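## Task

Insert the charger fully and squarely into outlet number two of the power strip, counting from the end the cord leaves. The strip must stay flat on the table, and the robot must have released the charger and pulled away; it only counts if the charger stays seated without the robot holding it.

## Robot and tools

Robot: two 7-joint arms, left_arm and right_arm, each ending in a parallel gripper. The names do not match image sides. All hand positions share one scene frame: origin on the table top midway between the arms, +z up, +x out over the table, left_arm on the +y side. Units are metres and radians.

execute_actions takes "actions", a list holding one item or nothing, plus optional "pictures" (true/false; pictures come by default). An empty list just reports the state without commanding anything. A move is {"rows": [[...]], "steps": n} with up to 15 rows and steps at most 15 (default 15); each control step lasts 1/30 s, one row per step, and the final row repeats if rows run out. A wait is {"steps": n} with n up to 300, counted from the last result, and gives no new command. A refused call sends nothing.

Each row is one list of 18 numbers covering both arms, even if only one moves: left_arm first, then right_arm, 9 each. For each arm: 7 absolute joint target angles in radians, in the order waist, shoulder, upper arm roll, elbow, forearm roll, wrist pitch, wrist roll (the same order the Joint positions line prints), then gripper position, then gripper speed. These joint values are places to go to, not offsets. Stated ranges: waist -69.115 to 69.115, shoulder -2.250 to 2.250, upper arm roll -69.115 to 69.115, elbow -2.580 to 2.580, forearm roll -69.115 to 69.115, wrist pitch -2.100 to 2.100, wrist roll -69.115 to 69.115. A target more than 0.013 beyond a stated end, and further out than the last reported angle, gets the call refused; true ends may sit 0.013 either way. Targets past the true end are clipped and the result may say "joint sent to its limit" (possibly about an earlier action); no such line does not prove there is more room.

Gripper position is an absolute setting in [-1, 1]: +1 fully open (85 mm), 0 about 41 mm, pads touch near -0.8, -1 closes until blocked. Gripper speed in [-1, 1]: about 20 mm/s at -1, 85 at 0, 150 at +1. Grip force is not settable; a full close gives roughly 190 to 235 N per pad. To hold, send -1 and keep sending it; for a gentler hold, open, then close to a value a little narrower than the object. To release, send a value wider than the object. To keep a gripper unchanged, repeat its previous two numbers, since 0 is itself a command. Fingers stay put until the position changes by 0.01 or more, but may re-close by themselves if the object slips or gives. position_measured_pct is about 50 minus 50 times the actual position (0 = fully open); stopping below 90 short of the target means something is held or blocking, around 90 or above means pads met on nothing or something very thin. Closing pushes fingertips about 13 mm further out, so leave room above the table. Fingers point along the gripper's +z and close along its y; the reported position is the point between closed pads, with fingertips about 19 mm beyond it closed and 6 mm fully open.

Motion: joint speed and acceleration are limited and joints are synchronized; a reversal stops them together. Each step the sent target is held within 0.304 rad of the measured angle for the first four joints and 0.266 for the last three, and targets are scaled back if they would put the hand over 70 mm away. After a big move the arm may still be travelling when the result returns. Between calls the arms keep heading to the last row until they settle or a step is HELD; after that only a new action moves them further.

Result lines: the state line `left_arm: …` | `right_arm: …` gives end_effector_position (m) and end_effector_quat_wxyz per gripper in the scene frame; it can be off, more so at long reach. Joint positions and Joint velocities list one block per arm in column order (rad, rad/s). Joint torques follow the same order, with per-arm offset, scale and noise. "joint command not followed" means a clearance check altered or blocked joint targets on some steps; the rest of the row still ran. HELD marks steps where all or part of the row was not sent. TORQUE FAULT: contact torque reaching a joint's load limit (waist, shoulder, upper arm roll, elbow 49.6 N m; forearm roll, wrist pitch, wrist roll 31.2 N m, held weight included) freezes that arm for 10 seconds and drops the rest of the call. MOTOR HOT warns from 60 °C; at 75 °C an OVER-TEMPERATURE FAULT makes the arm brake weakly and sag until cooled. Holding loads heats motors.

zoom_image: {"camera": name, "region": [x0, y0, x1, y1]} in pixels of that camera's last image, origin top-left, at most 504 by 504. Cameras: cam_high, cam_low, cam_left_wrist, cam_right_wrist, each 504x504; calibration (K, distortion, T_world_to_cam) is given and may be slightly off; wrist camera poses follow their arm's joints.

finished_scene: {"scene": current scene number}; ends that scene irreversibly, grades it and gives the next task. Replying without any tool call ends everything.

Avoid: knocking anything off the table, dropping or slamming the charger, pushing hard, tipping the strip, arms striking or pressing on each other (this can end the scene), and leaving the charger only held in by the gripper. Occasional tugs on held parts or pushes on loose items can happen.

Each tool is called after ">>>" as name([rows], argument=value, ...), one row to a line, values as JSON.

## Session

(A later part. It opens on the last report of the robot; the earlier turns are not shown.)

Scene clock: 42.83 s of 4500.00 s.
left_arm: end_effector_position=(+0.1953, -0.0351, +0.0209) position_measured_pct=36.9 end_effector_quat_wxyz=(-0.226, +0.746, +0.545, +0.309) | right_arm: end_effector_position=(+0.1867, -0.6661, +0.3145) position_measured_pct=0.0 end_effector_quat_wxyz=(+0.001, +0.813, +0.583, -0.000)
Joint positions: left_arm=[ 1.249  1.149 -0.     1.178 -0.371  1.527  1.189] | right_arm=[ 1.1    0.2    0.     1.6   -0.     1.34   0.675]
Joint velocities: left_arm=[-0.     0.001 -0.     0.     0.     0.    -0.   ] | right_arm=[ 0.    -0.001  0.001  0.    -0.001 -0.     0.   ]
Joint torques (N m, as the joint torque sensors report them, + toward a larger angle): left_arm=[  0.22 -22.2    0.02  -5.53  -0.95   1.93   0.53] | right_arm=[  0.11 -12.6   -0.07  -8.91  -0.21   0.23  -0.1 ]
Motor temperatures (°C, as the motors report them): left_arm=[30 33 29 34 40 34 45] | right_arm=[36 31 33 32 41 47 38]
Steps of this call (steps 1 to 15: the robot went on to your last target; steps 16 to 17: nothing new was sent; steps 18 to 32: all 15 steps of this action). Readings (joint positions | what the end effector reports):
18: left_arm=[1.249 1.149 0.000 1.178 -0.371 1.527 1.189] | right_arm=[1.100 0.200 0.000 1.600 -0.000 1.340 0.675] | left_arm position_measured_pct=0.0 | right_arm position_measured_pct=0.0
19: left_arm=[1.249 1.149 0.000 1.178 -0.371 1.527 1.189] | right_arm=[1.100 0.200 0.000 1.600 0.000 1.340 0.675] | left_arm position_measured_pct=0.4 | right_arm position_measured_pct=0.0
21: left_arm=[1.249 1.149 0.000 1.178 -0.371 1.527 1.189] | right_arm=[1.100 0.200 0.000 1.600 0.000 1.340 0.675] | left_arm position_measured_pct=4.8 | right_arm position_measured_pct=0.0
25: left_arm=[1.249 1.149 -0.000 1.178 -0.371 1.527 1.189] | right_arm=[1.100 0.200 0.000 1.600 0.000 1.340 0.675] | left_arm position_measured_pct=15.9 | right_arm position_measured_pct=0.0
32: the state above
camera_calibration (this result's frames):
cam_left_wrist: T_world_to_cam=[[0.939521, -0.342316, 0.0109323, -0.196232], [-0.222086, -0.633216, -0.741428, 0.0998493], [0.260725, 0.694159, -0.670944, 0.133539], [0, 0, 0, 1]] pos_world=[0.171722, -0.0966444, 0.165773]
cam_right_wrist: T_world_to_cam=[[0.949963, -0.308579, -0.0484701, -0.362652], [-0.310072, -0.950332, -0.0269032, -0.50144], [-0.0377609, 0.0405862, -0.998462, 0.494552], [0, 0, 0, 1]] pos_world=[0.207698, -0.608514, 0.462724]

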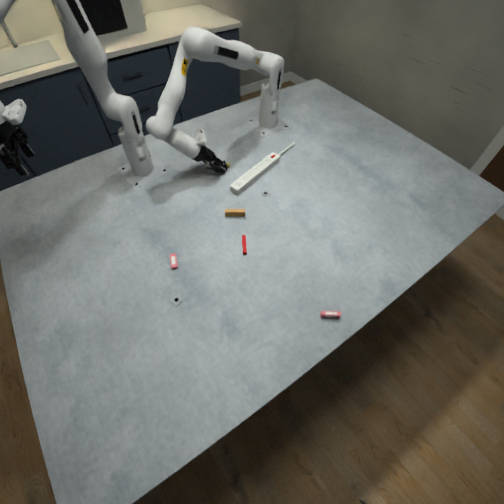

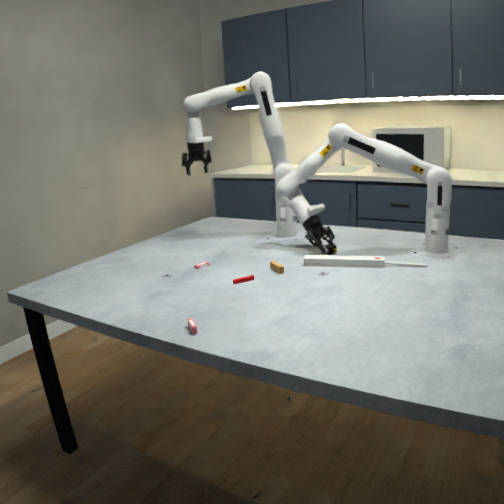

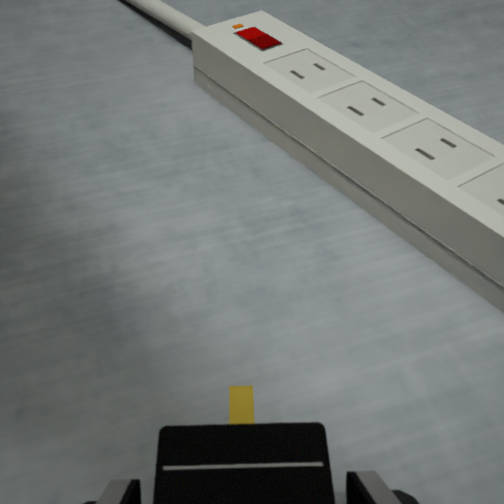

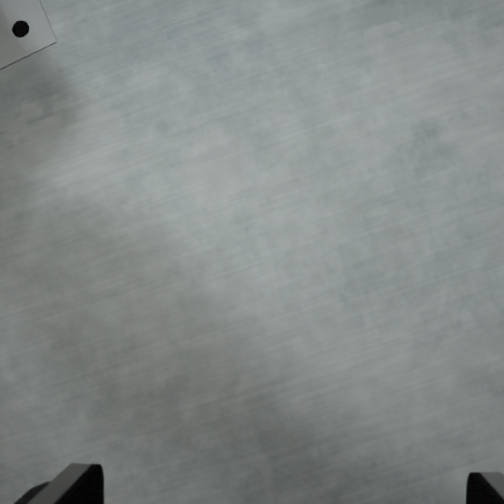

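>>> execute_actions([
  {"rows": [[1.2487,1.1494,0,1.178,-0.3706,1.5272,1.1892,-1,-0.5,1.1,0.2,0,1.6,0,1.34,0.6755,1,0]], "steps": 15},
])

Scene clock: 43.77 s of 4500.00 s.
left_arm: end_effector_position=(+0.1952, -0.0353, +0.0212) position_measured_pct=52.8 end_effector_quat_wxyz=(-0.225, +0.746, +0.545, +0.309) | right_arm: end_effector_position=(+0.1867, -0.6661, +0.3145) position_measured_pct=0.0 end_effector_quat_wxyz=(+0.001, +0.813, +0.583, -0.000)
Joint positions: left_arm=[ 1.249  1.149  0.     1.178 -0.371  1.527  1.189] | right_arm=[1.1   0.2   0.    1.6   0.    1.34  0.675]
Joint velocities: left_arm=[ 0.     0.    -0.    -0.001  0.     0.     0.   ] | right_arm=[ 0.    -0.001 -0.001  0.    -0.    -0.001 -0.   ]
Joint torques (N m, as the joint torque sensors report them, + toward a larger angle): left_arm=[ -0.04 -21.8   -0.38  -5.17  -1.13   1.76   0.32] | right_arm=[  0.04 -12.57  -0.27  -8.85  -0.23   0.35   0.02]
Motor temperatures (°C, as the motors report them): left_arm=[30 33 29 34 40 34 45] | right_arm=[36 32 33 32 41 47 38]
Steps of this call (steps 1 to 13: the robot went on to your last target; steps 14 to 28: all 15 steps of this action). Readings (joint positions | what the end effector reports):
14: left_arm=[1.249 1.149 0.000 1.178 -0.371 1.527 1.189] | right_arm=[1.100 0.200 0.000 1.600 0.000 1.340 0.675] | left_arm position_measured_pct=44.0 | right_arm position_measured_pct=0.0
15: left_arm=[1.249 1.149 0.000 1.178 -0.371 1.527 1.189] | right_arm=[1.100 0.200 0.000 1.600 0.000 1.340 0.675] | left_arm position_measured_pct=44.4 | right_arm position_measured_pct=0.0
17: left_arm=[1.249 1.149 0.000 1.178 -0.371 1.527 1.189] | right_arm=[1.100 0.200 0.000 1.600 -0.000 1.340 0.675] | left_arm position_measured_pct=46.8 | right_arm position_measured_pct=0.0
21: left_arm=[1.249 1.149 0.000 1.178 -0.371 1.527 1.189] | right_arm=[1.100 0.200 0.000 1.600 0.000 1.340 0.675] | left_arm position_measured_pct=52.0 | right_arm position_measured_pct=0.0
28: the state above
camera_calibration (this result's frames):
cam_left_wrist: T_world_to_cam=[[0.939452, -0.342496, 0.0112168, -0.19623], [-0.222141, -0.633594, -0.741088, 0.0999094], [0.260927, 0.693726, -0.671314, 0.133908], [0, 0, 0, 1]] pos_world=[0.171602, -0.0968013, 0.166137]
cam_right_wrist: T_world_to_cam=[[0.949963, -0.308579, -0.0484702, -0.362652], [-0.310072, -0.950332, -0.026903, -0.50144], [-0.037761, 0.0405861, -0.998462, 0.494552], [0, 0, 0, 1]] pos_world=[0.207698, -0.608514, 0.462724]

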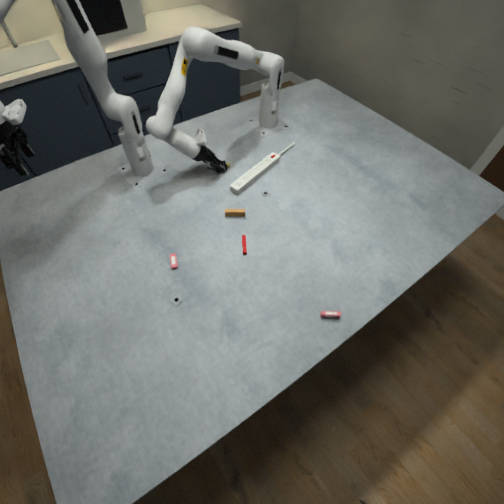

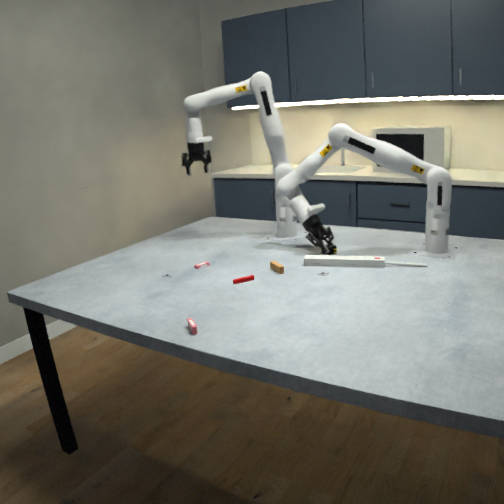

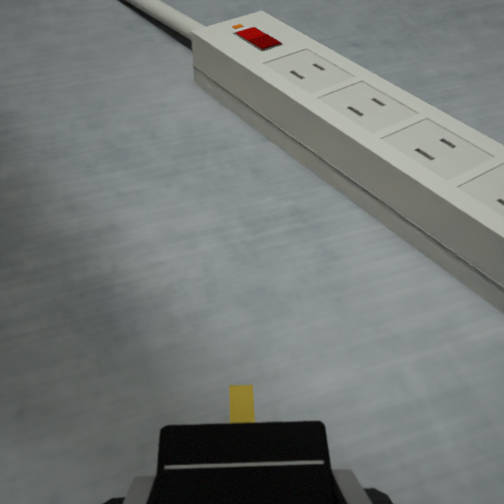

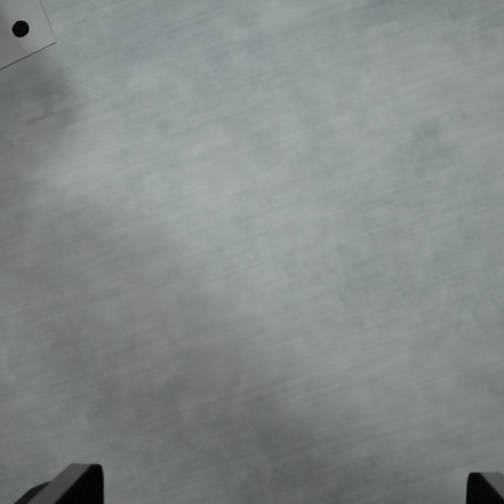

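>>> execute_actions([
  {"rows": [[1.2487,0.99,0,1.1733,-0.3725,1.6801,1.1296,-1,-0.5,1.1,0.2,0,1.6,-0.8,1.34,1.2,-1,0]], "steps": 15},
], pictures=false)

>>> execute_actions([
  {"rows": [[0.1973,0.851,0,1.5043,0.3897,1.4938,-1.1807,-1,-0.5,-0.034,1.0737,0,2.4312,-1.9123,1.2886,1.9403,-1,0]], "steps": 15},
], pictures=false)

>>> execute_actions([
  {"steps": 60},
])

Scene clock: 54.67 s of 4500.00 s.
left_arm: end_effector_position=(+0.1952, -0.0349, +0.1191) position_measured_pct=52.8 end_effector_quat_wxyz=(-0.226, +0.746, +0.544, +0.309) | right_arm: end_effector_position=(+0.3149, -0.5943, +0.3510) position_measured_pct=36.9 end_effector_quat_wxyz=(+0.067, +0.684, +0.688, +0.234)
Joint positions: left_arm=[ 1.249  0.992 -0.     1.173 -0.372  1.68   1.13 ] | right_arm=[ 1.1    0.2   -0.     1.6   -0.505  1.34   1.125]
Joint velocities: left_arm=[ 0.    -0.018  0.001  0.003 -0.    -0.001  0.   ] | right_arm=[-0.001 -0.001 -0.    -0.    -1.218  0.     0.507]
Joint torques (N m, as the joint torque sensors report them, + toward a larger angle): left_arm=[  0.29 -21.91  -0.39  -6.6   -0.87   2.12   0.61] | right_arm=[  0.24 -12.69  -0.2   -9.18  -1.13   0.29   0.12]
Motor temperatures (°C, as the motors report them): left_arm=[30 33 29 34 40 34 45] | right_arm=[36 32 33 32 41 47 38]
Steps of this call (steps 1 to 15: the robot went on to your last target; steps 16 to 90: nothing new was sent; then 7.40 s passed at rest; steps 91 to 105: all 15 steps of this action). Readings (joint positions | what the end effector reports):
91: left_arm=[1.249 1.147 0.000 1.178 -0.371 1.528 1.189] | right_arm=[1.100 0.200 0.000 1.600 -0.001 1.340 0.677] | left_arm position_measured_pct=52.8 | right_arm position_measured_pct=0.0
92: left_arm=[1.249 1.142 0.000 1.179 -0.370 1.532 1.187] | right_arm=[1.100 0.200 0.000 1.600 -0.010 1.340 0.686] | left_arm position_measured_pct=52.8 | right_arm position_measured_pct=0.4
94: left_arm=[1.249 1.114 0.000 1.179 -0.370 1.557 1.177] | right_arm=[1.101 0.200 0.001 1.600 -0.060 1.340 0.737] | left_arm position_measured_pct=52.8 | right_arm position_measured_pct=4.8
98: left_arm=[1.249 1.022 -0.000 1.174 -0.373 1.648 1.142] | right_arm=[1.100 0.200 0.000 1.600 -0.220 1.340 0.897] | left_arm position_measured_pct=52.8 | right_arm position_measured_pct=15.9
105: the state above

Scene clock: 55.17 s of 4500.00 s.
left_arm: end_effector_position=(+0.2108, +0.0685, +0.1024) position_measured_pct=52.8 end_effector_quat_wxyz=(-0.346, +0.704, +0.619, -0.017) | right_arm: end_effector_position=(+0.3821, -0.4096, +0.2446) position_measured_pct=82.1 end_effector_quat_wxyz=(-0.111, +0.569, +0.711, +0.398)
Joint positions: left_arm=[ 0.771  0.871 -0.     1.462  0.042  1.516  0.72 ] | right_arm=[ 0.838  0.46   0.001  1.85  -0.827  1.308  1.389]
Joint velocities: left_arm=[-1.369 -0.115  0.002  0.283  1.202 -0.147 -1.202] | right_arm=[-0.652  0.656 -0.     0.646 -0.572 -0.049  0.568]
Joint torques (N m, as the joint torque sensors report them, + toward a larger angle): left_arm=[  0.12 -19.83   0.97  -5.66   0.04   2.13   0.59] | right_arm=[  0.19 -15.51  -1.21  -5.69  -1.61   1.69   0.2 ]
Motor temperatures (°C, as the motors report them): left_arm=[30 33 29 34 40 34 45] | right_arm=[36 32 33 32 41 47 38]
Steps of this call (steps 1 to 15: all 15 steps of this action). Readings (joint positions | what the end effector reports):
1: left_arm=[1.247 0.991 0.000 1.174 -0.372 1.679 1.129] | right_arm=[1.100 0.201 -0.000 1.600 -0.546 1.340 1.141] | left_arm position_measured_pct=52.8 | right_arm position_measured_pct=40.1
2: left_arm=[1.241 0.987 0.001 1.180 -0.366 1.675 1.125] | right_arm=[1.095 0.204 0.001 1.603 -0.584 1.339 1.158] | left_arm position_measured_pct=52.8 | right_arm position_measured_pct=42.9
4: left_arm=[1.212 0.972 0.002 1.207 -0.342 1.657 1.102] | right_arm=[1.069 0.228 0.001 1.623 -0.632 1.335 1.190] | left_arm position_measured_pct=52.8 | right_arm position_measured_pct=48.8
8: left_arm=[1.086 0.922 0.002 1.321 -0.234 1.590 0.996] | right_arm=[0.987 0.311 0.001 1.703 -0.697 1.323 1.259] | left_arm position_measured_pct=52.8 | right_arm position_measured_pct=61.1
15: the state above

Scene clock: 57.17 s of 4500.00 s.
left_arm: end_effector_position=(+0.3114, +0.1192, +0.1201) position_measured_pct=52.8 end_effector_quat_wxyz=(+0.052, +0.915, +0.126, -0.379) | right_arm: end_effector_position=(+0.2818, -0.0267, +0.0751) position_measured_pct=91.7 end_effector_quat_wxyz=(-0.378, +0.611, +0.560, +0.412)
Joint positions: left_arm=[ 0.197  0.851  0.     1.504  0.39   1.494 -1.181] | right_arm=[-0.034  1.074 -0.     2.431 -1.912  1.289  1.94 ]
Joint velocities: left_arm=[-0.    -0.     0.     0.002 -0.    -0.     0.   ] | right_arm=[-0.    -0.    -0.002  0.    -0.    -0.001 -0.   ]
Joint torques (N m, as the joint torque sensors report them, + toward a larger angle): left_arm=[  0.   -19.28   1.06  -4.87   0.7    2.03   0.26] | right_arm=[  0.14 -14.93  -2.14   2.76   0.78   2.72  -0.03]
Motor temperatures (°C, as the motors report them): left_arm=[30 33 29 34 40 34 45] | right_arm=[36 32 33 32 41 47 38]
Steps of this call (steps 1 to 60: the robot went on to your last target). Readings (joint positions | what the end effector reports):
1: left_arm=[0.725 0.867 -0.000 1.470 0.082 1.511 0.679] | right_arm=[0.817 0.482 0.001 1.872 -0.846 1.306 1.408] | left_arm position_measured_pct=52.8 | right_arm position_measured_pct=84.9
2: left_arm=[0.679 0.864 0.000 1.477 0.122 1.508 0.639] | right_arm=[0.795 0.505 0.001 1.894 -0.865 1.305 1.427] | left_arm position_measured_pct=52.8 | right_arm position_measured_pct=88.1
4: left_arm=[0.587 0.860 0.000 1.487 0.203 1.503 0.558] | right_arm=[0.750 0.550 0.001 1.938 -0.904 1.302 1.466] | left_arm position_measured_pct=52.8 | right_arm position_measured_pct=91.3
8: left_arm=[0.409 0.855 -0.000 1.497 0.313 1.497 0.399] | right_arm=[0.658 0.642 0.000 2.029 -0.985 1.298 1.546] | left_arm position_measured_pct=52.8 | right_arm position_measured_pct=91.7
60: the state above
camera_calibration (this result's frames):
cam_left_wrist: T_world_to_cam=[[0.279881, -0.95923, 0.0392906, 0.0219132], [-0.71885, -0.182265, 0.670845, 0.228205], [-0.636334, -0.216001, -0.740556, 0.458877], [0, 0, 0, 1]] pos_world=[0.449911, 0.161731, 0.185873]
cam_right_wrist: T_world_to_cam=[[0.999298, -0.0368915, -0.00651043, -0.277068], [-0.0189614, -0.348222, -0.93722, 0.131678], [0.0323084, 0.936686, -0.348677, 0.188587], [0, 0, 0, 1]] pos_world=[0.273277, -0.141015, 0.187363]

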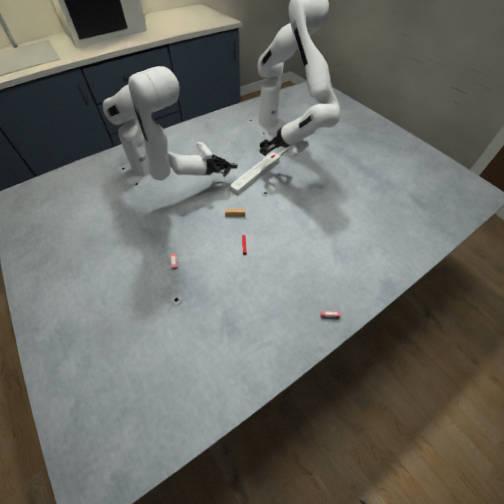

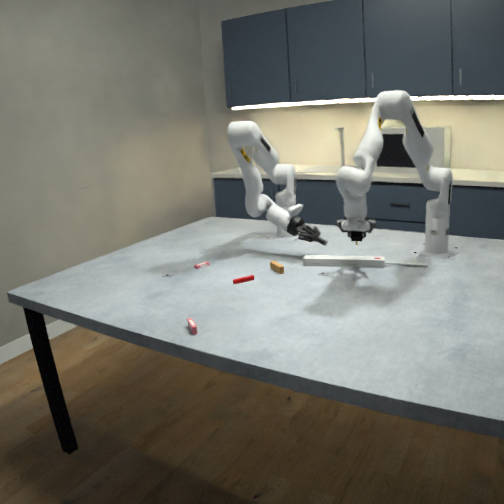

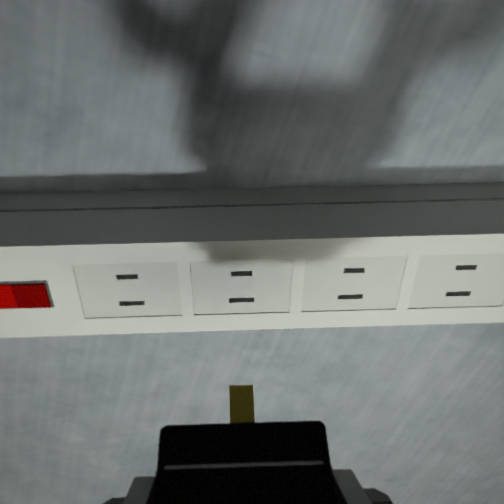

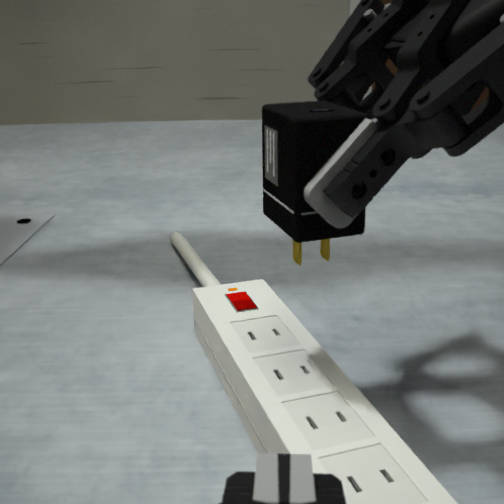

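>>> execute_actions([
  {"rows": [[0.2074,0.9231,0,1.5392,0.4018,1.3924,-1.2159,-1,-0.5,-0.034,1.0737,0,2.4312,-1.9123,1.2886,1.9403,-1,0]], "steps": 15},
], pictures=false)

>>> execute_actions([
  {"steps": 8},
])

Scene clock: 60.90 s of 4500.00 s.
left_arm: end_effector_position=(+0.3041, +0.1157, +0.0742) position_measured_pct=52.8 end_effector_quat_wxyz=(+0.052, +0.915, +0.126, -0.379) | right_arm: end_effector_position=(+0.2818, -0.0267, +0.0751) position_measured_pct=91.7 end_effector_quat_wxyz=(-0.378, +0.611, +0.560, +0.412)
Joint positions: left_arm=[ 0.207  0.923  0.     1.539  0.402  1.392 -1.216] | right_arm=[-0.034  1.074 -0.     2.431 -1.912  1.289  1.94 ]
Joint velocities: left_arm=[ 0.001  0.004 -0.     0.001  0.     0.     0.   ] | right_arm=[ 0.    -0.001  0.001 -0.     0.001 -0.001  0.001]
Joint torques (N m, as the joint torque sensors report them, + toward a larger angle): left_arm=[  0.04 -19.31   1.55  -5.     0.48   1.81   0.45] | right_arm=[  0.12 -14.91  -2.16   2.84   0.83   2.8    0.01]
Motor temperatures (°C, as the motors report them): left_arm=[30 33 29 34 40 34 45] | right_arm=[36 32 33 32 41 47 38]
Steps of this call (steps 1 to 15: the robot went on to your last target; steps 16 to 90: nothing new was sent; then 0.23 s passed at rest; steps 91 to 105: all 15 steps of this action). Readings (joint positions | what the end effector reports):
91: left_arm=[0.197 0.852 -0.000 1.505 0.390 1.493 -1.181] | right_arm=[-0.034 1.074 -0.000 2.431 -1.912 1.289 1.940] | left_arm position_measured_pct=52.8 | right_arm position_measured_pct=91.7
92: left_arm=[0.198 0.858 -0.000 1.507 0.391 1.486 -1.183] | right_arm=[-0.034 1.074 -0.000 2.431 -1.912 1.289 1.940] | left_arm position_measured_pct=52.8 | right_arm position_measured_pct=91.7
94: left_arm=[0.202 0.887 0.000 1.519 0.395 1.449 -1.196] | right_arm=[-0.034 1.074 -0.000 2.431 -1.912 1.289 1.940] | left_arm position_measured_pct=52.8 | right_arm position_measured_pct=91.7
98: left_arm=[0.207 0.920 -0.000 1.539 0.401 1.393 -1.216] | right_arm=[-0.034 1.074 -0.000 2.431 -1.912 1.289 1.940] | left_arm position_measured_pct=52.8 | right_arm position_measured_pct=91.7
105: the state above

Scene clock: 61.17 s of 4500.00 s.
left_arm: end_effector_position=(+0.3040, +0.1157, +0.0741) position_measured_pct=52.8 end_effector_quat_wxyz=(+0.052, +0.915, +0.126, -0.379) | right_arm: end_effector_position=(+0.2818, -0.0267, +0.0751) position_measured_pct=91.7 end_effector_quat_wxyz=(-0.378, +0.611, +0.560, +0.412)
Joint positions: left_arm=[ 0.207  0.923  0.     1.539  0.402  1.392 -1.216] | right_arm=[-0.034  1.074 -0.     2.431 -1.912  1.289  1.94 ]
Joint velocities: left_arm=[-0.     0.002  0.    -0.     0.    -0.    -0.   ] | right_arm=[-0.     0.    -0.001 -0.    -0.    -0.     0.001]
Joint torques (N m, as the joint torque sensors report them, + toward a larger angle): left_arm=[  0.07 -19.6    1.48  -4.22   0.68   2.04   0.49] | right_arm=[ -0.13 -14.98  -2.19   2.7    0.86   2.87  -0.01]
Motor temperatures (°C, as the motors report them): left_arm=[30 33 29 34 40 34 45] | right_arm=[36 32 33 32 41 47 38]
Steps of this call (steps 1 to 8: the robot went on to your last target). Readings (joint positions | what the end effector reports):
1: left_arm=[0.207 0.923 0.000 1.539 0.402 1.392 -1.216] | right_arm=[-0.034 1.074 -0.000 2.431 -1.912 1.289 1.940] | left_arm position_measured_pct=52.8 | right_arm position_measured_pct=91.7
2: left_arm=[0.207 0.923 0.000 1.539 0.402 1.392 -1.216] | right_arm=[-0.034 1.074 -0.000 2.431 -1.912 1.289 1.940] | left_arm position_measured_pct=52.8 | right_arm position_measured_pct=91.7
4: left_arm=[0.207 0.923 0.000 1.539 0.402 1.392 -1.216] | right_arm=[-0.034 1.074 -0.000 2.431 -1.912 1.289 1.940] | left_arm position_measured_pct=52.8 | right_arm position_measured_pct=91.7
8: the state above
camera_calibration (this result's frames):
cam_left_wrist: T_world_to_cam=[[0.280014, -0.959191, 0.0393104, 0.022452], [-0.71886, -0.182363, 0.670808, 0.253162], [-0.636265, -0.216094, -0.740588, 0.419372], [0, 0, 0, 1]] pos_world=[0.442533, 0.158327, 0.139876]
cam_right_wrist: T_world_to_cam=[[0.999298, -0.0368835, -0.00651318, -0.277064], [-0.0189613, -0.348223, -0.93722, 0.131678], [0.0322999, 0.936686, -0.348678, 0.188587], [0, 0, 0, 1]] pos_world=[0.273275, -0.141013, 0.187362]

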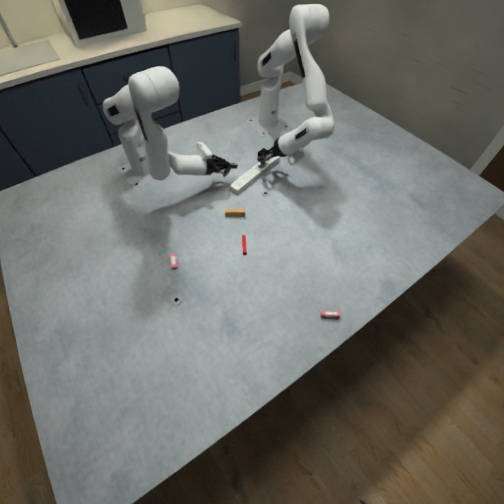

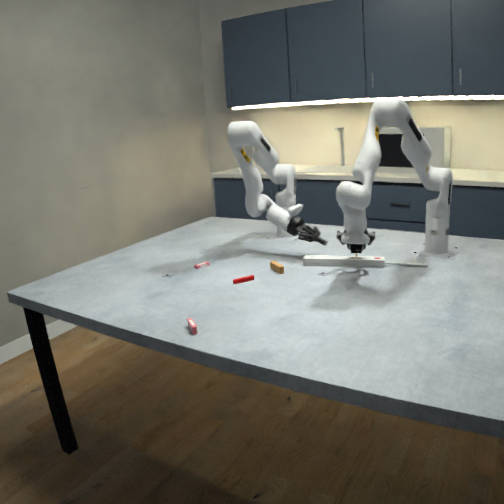

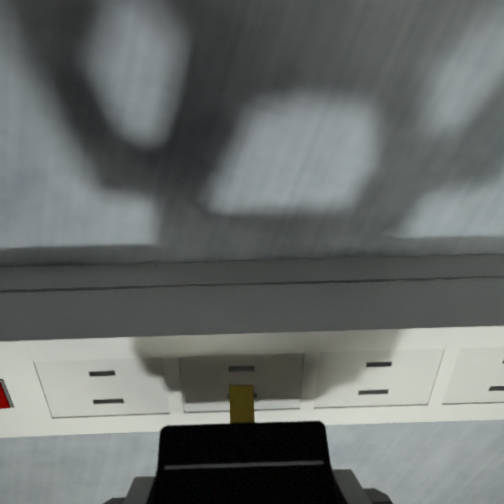

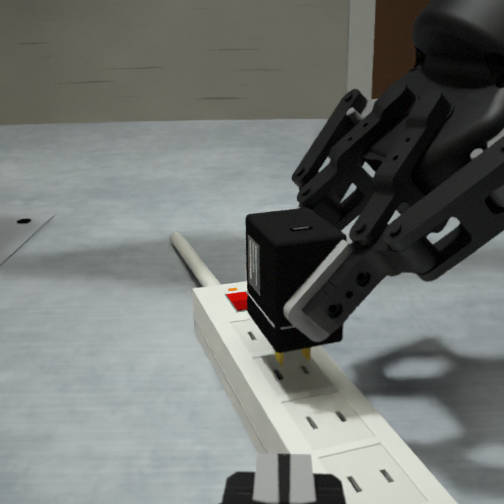

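>>> zoom_image(camera="cam_right_wrist", region=[255, 330, 335, 395])

>>> zoom_image(camera="cam_left_wrist", region=[195, 345, 295, 430])

Region (255, 330, 335, 395) of cam_right_wrist's 504x504 image, scaled by 6.300; it fills the top 410 rows of this view, and the rest is white.

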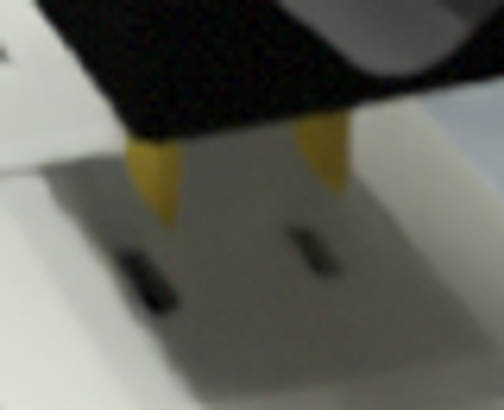

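Region (195, 345, 295, 430) of cam_left_wrist's 504x504 image, scaled by 5.040; it fills the top 428 rows of this view, and the rest is white.

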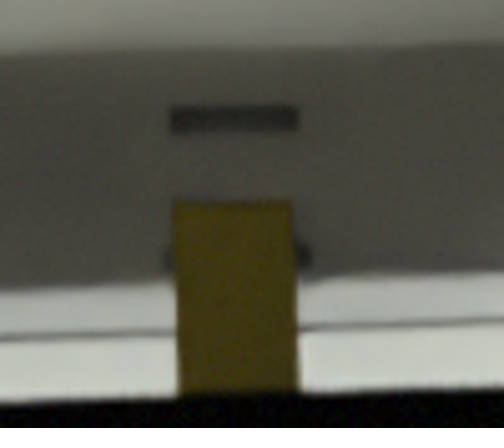

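>>> execute_actions([
  {"rows": [[0.2081,0.93035,0,1.53982,0.40283,1.38493,-1.21864,-1,-0.5,-0.034,1.0737,0,2.4312,-1.9123,1.2886,1.9403,-1,0]], "steps": 15},
])

>>> zoom_image(camera="cam_right_wrist", region=[255, 330, 335, 395])

>>> zoom_image(camera="cam_left_wrist", region=[195, 345, 295, 430])

Scene clock: 66.17 s of 4500.00 s.
left_arm: end_effector_position=(+0.3038, +0.1154, +0.0701) position_measured_pct=52.8 end_effector_quat_wxyz=(+0.052, +0.915, +0.126, -0.379) | right_arm: end_effector_position=(+0.2818, -0.0267, +0.0751) position_measured_pct=91.7 end_effector_quat_wxyz=(-0.378, +0.611, +0.560, +0.412)
Joint positions: left_arm=[ 0.208  0.93   0.     1.54   0.403  1.385 -1.219] | right_arm=[-0.034  1.074 -0.     2.431 -1.912  1.289  1.94 ]
Joint velocities: left_arm=[ 0.     0.001  0.     0.001 -0.    -0.     0.   ] | right_arm=[ 0.    -0.001  0.    -0.    -0.001 -0.001 -0.001]
Joint torques (N m, as the joint torque sensors report them, + toward a larger angle): left_arm=[ -0.07 -20.06   1.77  -4.54   0.42   2.16   0.34] | right_arm=[  0.11 -14.84  -2.28   2.67   0.79   2.8    0.02]
Motor temperatures (°C, as the motors report them): left_arm=[30 34 29 34 40 34 45] | right_arm=[36 32 33 32 41 47 38]
Steps of this call (steps 1 to 15: the robot went on to your last target; steps 16 to 90: nothing new was sent; then 1.50 s passed at rest; steps 91 to 105: all 15 steps of this action). Readings (joint positions | what the end effector reports):
91: left_arm=[0.208 0.924 0.000 1.539 0.402 1.392 -1.216] | right_arm=[-0.034 1.074 -0.000 2.431 -1.912 1.289 1.940] | left_arm position_measured_pct=52.8 | right_arm position_measured_pct=91.7
92: left_arm=[0.208 0.928 0.000 1.539 0.403 1.388 -1.217] | right_arm=[-0.034 1.074 -0.000 2.431 -1.912 1.289 1.940] | left_arm position_measured_pct=52.8 | right_arm position_measured_pct=91.7
94: left_arm=[0.208 0.930 -0.000 1.540 0.403 1.385 -1.219] | right_arm=[-0.034 1.074 -0.000 2.431 -1.912 1.289 1.940] | left_arm position_measured_pct=52.8 | right_arm position_measured_pct=91.7
98: left_arm=[0.208 0.930 -0.000 1.540 0.403 1.385 -1.219] | right_arm=[-0.034 1.074 -0.000 2.431 -1.912 1.289 1.940] | left_arm position_measured_pct=52.8 | right_arm position_measured_pct=91.7
105: the state above
camera_calibration (this result's frames):
cam_left_wrist: T_world_to_cam=[[0.280004, -0.959193, 0.039325, 0.0223622], [-0.718895, -0.182357, 0.670773, 0.255649], [-0.636229, -0.21609, -0.74062, 0.416195], [0, 0, 0, 1]] pos_world=[0.442319, 0.158004, 0.13588]
cam_right_wrist: T_world_to_cam=[[0.999298, -0.0368835, -0.00651332, -0.277064], [-0.0189614, -0.348222, -0.93722, 0.131678], [0.0322998, 0.936686, -0.348677, 0.188587], [0, 0, 0, 1]] pos_world=[0.273275, -0.141013, 0.187362]

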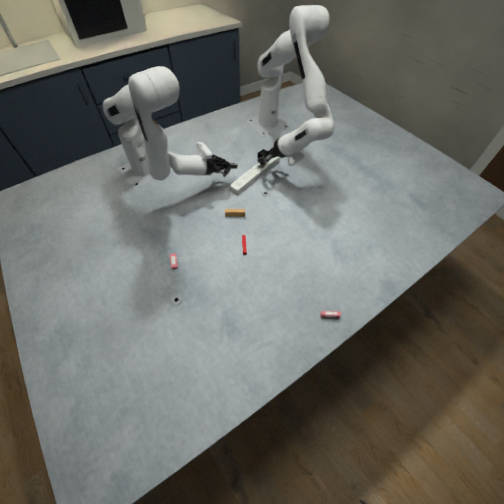

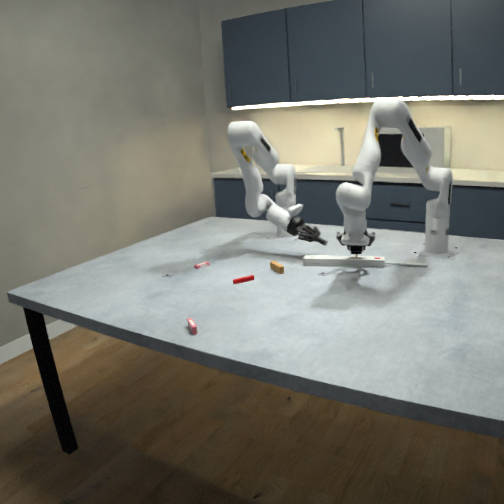

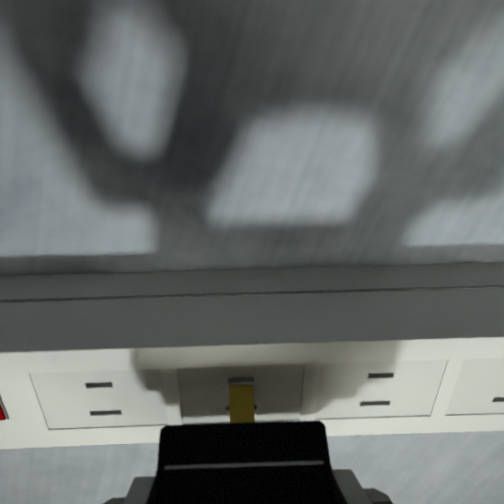

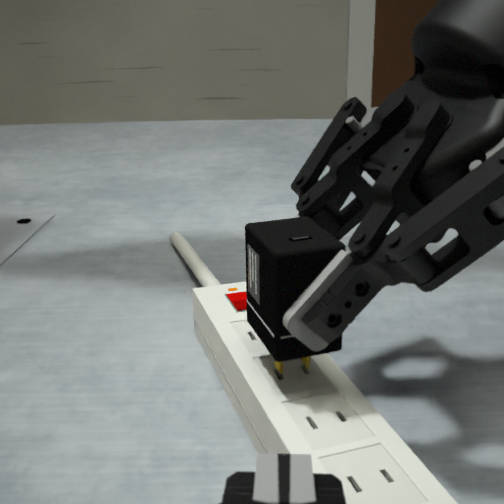

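Region (255, 330, 335, 395) of cam_right_wrist's 504x504 image, scaled by 6.300; it fills the top 410 rows of this view, and the rest is white.

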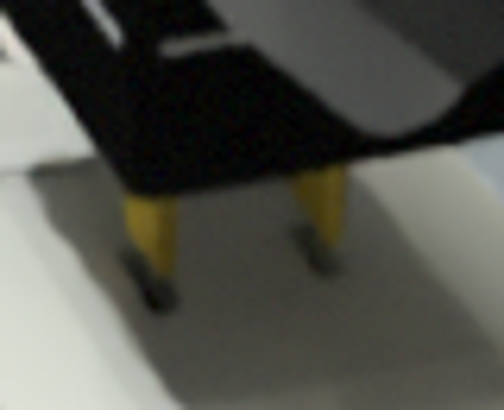

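Region (195, 345, 295, 430) of cam_left_wrist's 504x504 image, scaled by 5.040; it fills the top 428 rows of this view, and the rest is white.

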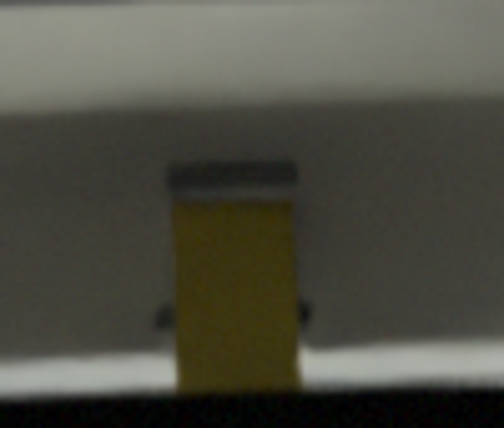

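>>> execute_actions(actions=[])

Scene clock: 68.07 s of 4500.00 s.
left_arm: end_effector_position=(+0.3038, +0.1154, +0.0701) position_measured_pct=52.8 end_effector_quat_wxyz=(+0.052, +0.915, +0.126, -0.379) | right_arm: end_effector_position=(+0.2818, -0.0267, +0.0751) position_measured_pct=91.7 end_effector_quat_wxyz=(-0.378, +0.611, +0.560, +0.412)
Joint positions: left_arm=[ 0.208  0.93   0.     1.54   0.403  1.385 -1.219] | right_arm=[-0.034  1.074 -0.     2.431 -1.912  1.289  1.94 ]
Joint velocities: left_arm=[-0.    -0.    -0.    -0.002  0.    -0.     0.   ] | right_arm=[-0.    -0.001  0.001  0.    -0.    -0.001 -0.001]
Joint torques (N m, as the joint torque sensors report them, + toward a larger angle): left_arm=[  0.2  -19.35   1.41  -5.01   0.7    2.06   0.28] | right_arm=[  0.07 -14.85  -2.22   2.87   0.8    2.77  -0.02]
Motor temperatures (°C, as the motors report them): left_arm=[30 34 29 34 40 34 45] | right_arm=[36 32 33 32 41 47 38]
Steps of this call (steps 1 to 15: the robot went on to your last target; steps 16 to 57: nothing new was sent). Readings (joint positions | what the end effector reports):
1: left_arm=[0.208 0.930 0.000 1.540 0.403 1.385 -1.219] | right_arm=[-0.034 1.074 -0.000 2.431 -1.912 1.289 1.940] | left_arm position_measured_pct=52.8 | right_arm position_measured_pct=91.7
2: left_arm=[0.208 0.930 0.000 1.540 0.403 1.385 -1.219] | right_arm=[-0.034 1.074 -0.000 2.431 -1.912 1.289 1.940] | left_arm position_measured_pct=52.8 | right_arm position_measured_pct=91.7
4: left_arm=[0.208 0.930 0.000 1.540 0.403 1.385 -1.219] | right_arm=[-0.034 1.074 -0.000 2.431 -1.912 1.289 1.940] | left_arm position_measured_pct=52.8 | right_arm position_measured_pct=91.7
8: left_arm=[0.208 0.930 0.000 1.540 0.403 1.385 -1.219] | right_arm=[-0.034 1.074 -0.000 2.431 -1.912 1.289 1.940] | left_arm position_measured_pct=52.8 | right_arm position_measured_pct=91.7
57: the state above
All arms were judged still, so your last target was given up. Only a new action makes them travel on or press farther. Fingers that are still opening or closing keep moving.
camera_calibration (this result's frames):
cam_left_wrist: T_world_to_cam=[[0.280002, -0.959194, 0.0393135, 0.0223657], [-0.718882, -0.182359, 0.670786, 0.255647], [-0.636245, -0.216084, -0.740608, 0.41619], [0, 0, 0, 1]] pos_world=[0.442316, 0.158004, 0.13587]
cam_right_wrist: T_world_to_cam=[[0.999298, -0.0368835, -0.00651306, -0.277064], [-0.0189611, -0.348222, -0.93722, 0.131678], [0.0322999, 0.936686, -0.348677, 0.188587], [0, 0, 0, 1]] pos_world=[0.273275, -0.141013, 0.187363]

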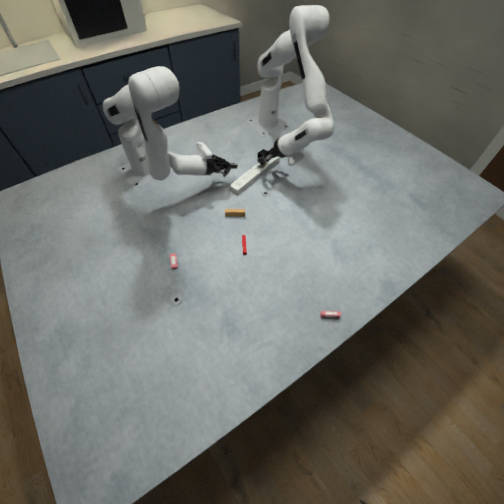

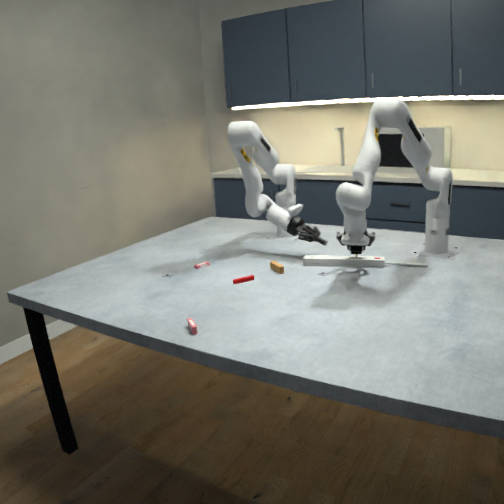

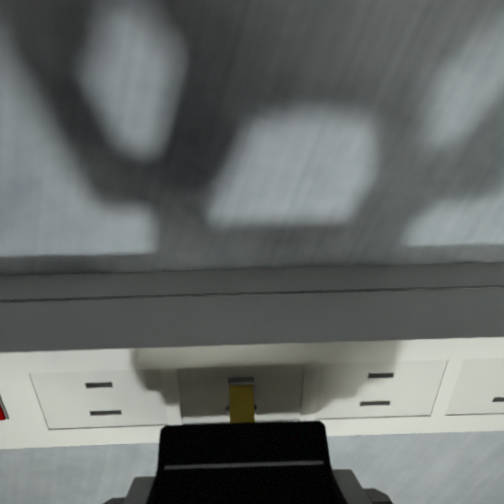

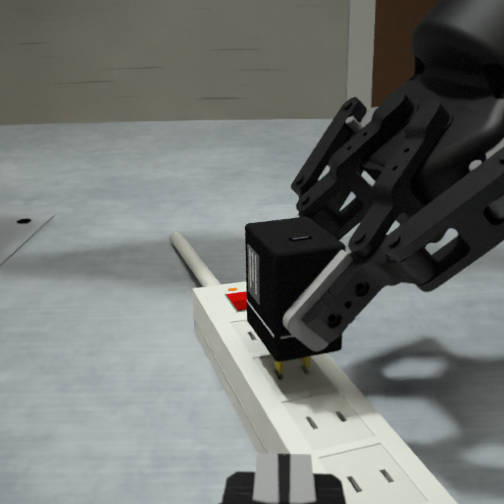

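>>> execute_actions([
  {"rows":[[0.2081,0.93220,0,1.53988,0.40297,1.38316,-1.21940,-1,-0.5,-0.034,1.0737,0,2.4312,-1.9123,1.2886,1.9403,-1,0],[0.2081,0.93220,0,1.53988,0.40297,1.38316,-1.21940,-1,-0.5,-0.034,1.0737,0,2.4312,-1.9123,1.2886,1.9403,-1,0],[0.2081,0.93220,0,1.53988,0.40297,1.38316,-1.21940,-1,-0.5,-0.034,1.0737,0,2.4312,-1.9123,1.2886,1.9403,-1,0],[0.2081,0.93405,0,1.53993,0.40310,1.38140,-1.22017,-1,-0.5,-0.034,1.0737,0,2.4312,-1.9123,1.2886,1.9403,-1,0],[0.2081,0.93405,0,1.53993,0.40310,1.38140,-1.22017,-1,-0.5,-0.034,1.0737,0,2.4312,-1.9123,1.2886,1.9403,-1,0],[0.2081,0.93405,0,1.53993,0.40310,1.38140,-1.22017,-1,-0.5,-0.034,1.0737,0,2.4312,-1.9123,1.2886,1.9403,-1,0],[0.2081,0.93590,0,1.53996,0.40324,1.37963,-1.22093,-1,-0.5,-0.034,1.0737,0,2.4312,-1.9123,1.2886,1.9403,-1,0],[0.2081,0.93590,0,1.53996,0.40324,1.37963,-1.22093,-1,-0.5,-0.034,1.0737,0,2.4312,-1.9123,1.2886,1.9403,-1,0],[0.2081,0.93590,0,1.53996,0.40324,1.37963,-1.22093,-1,-0.5,-0.034,1.0737,0,2.4312,-1.9123,1.2886,1.9403,-1,0],[0.2081,0.93775,0,1.53998,0.40337,1.37786,-1.22169,-1,-0.5,-0.034,1.0737,0,2.4312,-1.9123,1.2886,1.9403,-1,0]],"steps":15},
])

>>> zoom_image(camera="cam_right_wrist", region=[255, 330, 335, 395])

Scene clock: 69.90 s of 4500.00 s.
left_arm: end_effector_position=(+0.3039, +0.1154, +0.0661) position_measured_pct=52.8 end_effector_quat_wxyz=(+0.052, +0.915, +0.126, -0.379) | right_arm: end_effector_position=(+0.2818, -0.0267, +0.0751) position_measured_pct=91.7 end_effector_quat_wxyz=(-0.378, +0.611, +0.560, +0.412)
Joint positions: left_arm=[ 0.208  0.938 -0.     1.54   0.403  1.378 -1.222] | right_arm=[-0.034  1.074 -0.     2.431 -1.912  1.289  1.94 ]
Joint velocities: left_arm=[-0.     0.002  0.    -0.    -0.     0.    -0.   ] | right_arm=[-0.     0.    -0.    -0.     0.     0.    -0.001]
Joint torques (N m, as the joint torque sensors report them, + toward a larger angle): left_arm=[  0.09 -19.4    1.73  -4.65   0.46   1.99   0.31] | right_arm=[  0.18 -14.98  -2.23   2.72   0.69   2.73   0.04]
Motor temperatures (°C, as the motors report them): left_arm=[30 34 29 34 40 34 45] | right_arm=[36 32 33 32 41 47 38]
Steps of this call (steps 1 to 40: nothing new was sent; steps 41 to 55: all 15 steps of this action). Readings (joint positions | what the end effector reports):
41: left_arm=[0.208 0.931 0.000 1.540 0.403 1.385 -1.219] | right_arm=[-0.034 1.074 -0.000 2.431 -1.912 1.289 1.940] | left_arm position_measured_pct=52.8 | right_arm position_measured_pct=91.7
42: left_arm=[0.208 0.932 0.000 1.540 0.403 1.384 -1.219] | right_arm=[-0.034 1.074 -0.000 2.431 -1.912 1.289 1.940] | left_arm position_measured_pct=52.8 | right_arm position_measured_pct=91.7
44: left_arm=[0.208 0.933 0.000 1.540 0.403 1.383 -1.220] | right_arm=[-0.034 1.074 -0.000 2.431 -1.912 1.289 1.940] | left_arm position_measured_pct=52.8 | right_arm position_measured_pct=91.7
48: left_arm=[0.208 0.935 0.000 1.540 0.403 1.380 -1.221] | right_arm=[-0.034 1.074 -0.000 2.431 -1.912 1.289 1.940] | left_arm position_measured_pct=52.8 | right_arm position_measured_pct=91.7
55: the state above
camera_calibration (this result's frames):
cam_left_wrist: T_world_to_cam=[[0.279984, -0.959195, 0.0394157, 0.0225126], [-0.719053, -0.18233, 0.670611, 0.258387], [-0.63606, -0.216102, -0.740761, 0.413244], [0, 0, 0, 1]] pos_world=[0.442339, 0.158009, 0.131951]
cam_right_wrist: T_world_to_cam=[[0.999298, -0.0368835, -0.00651317, -0.277064], [-0.0189612, -0.348223, -0.93722, 0.131678], [0.0322999, 0.936686, -0.348678, 0.188587], [0, 0, 0, 1]] pos_world=[0.273275, -0.141013, 0.187362]

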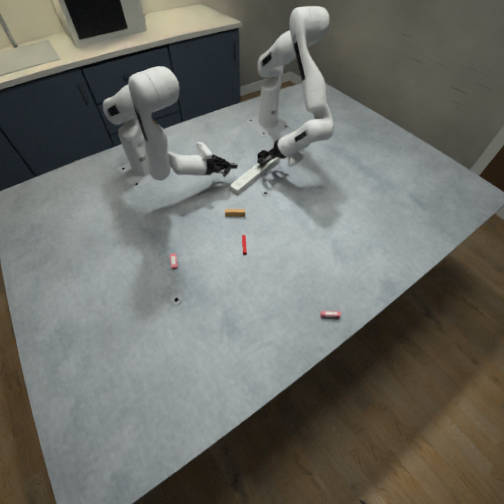

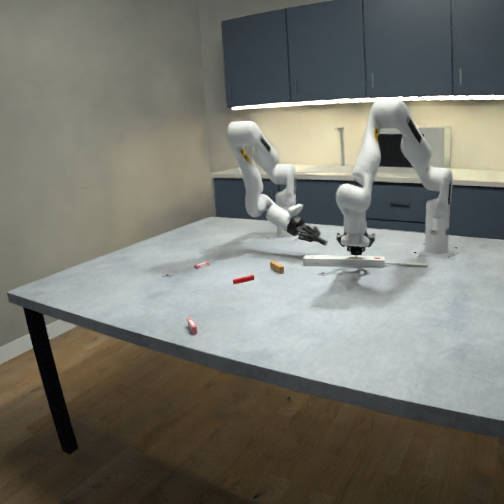

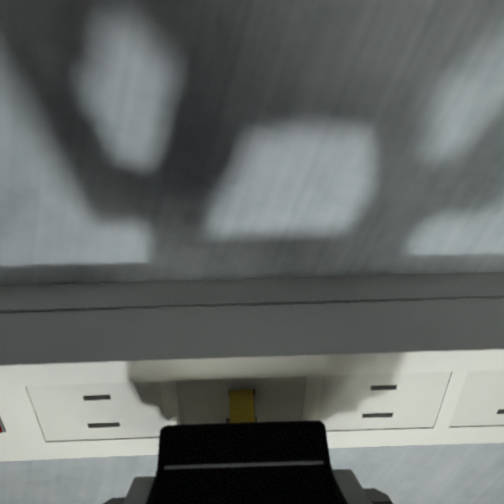

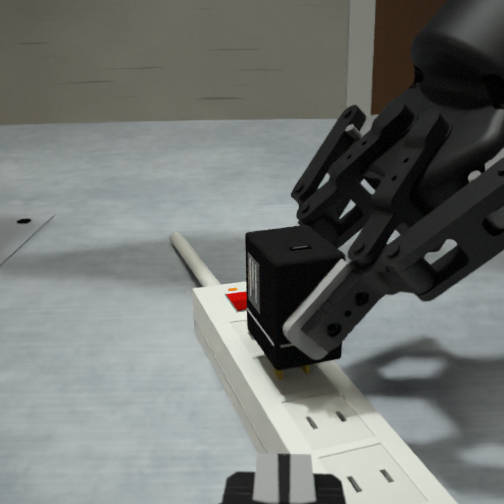

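Region (255, 330, 335, 395) of cam_right_wrist's 504x504 image, scaled by 6.300; it fills the top 410 rows of this view, and the rest is white.

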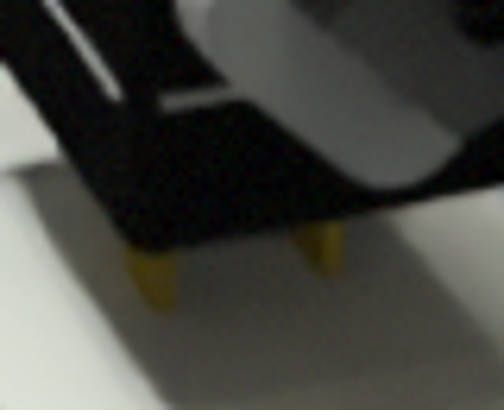

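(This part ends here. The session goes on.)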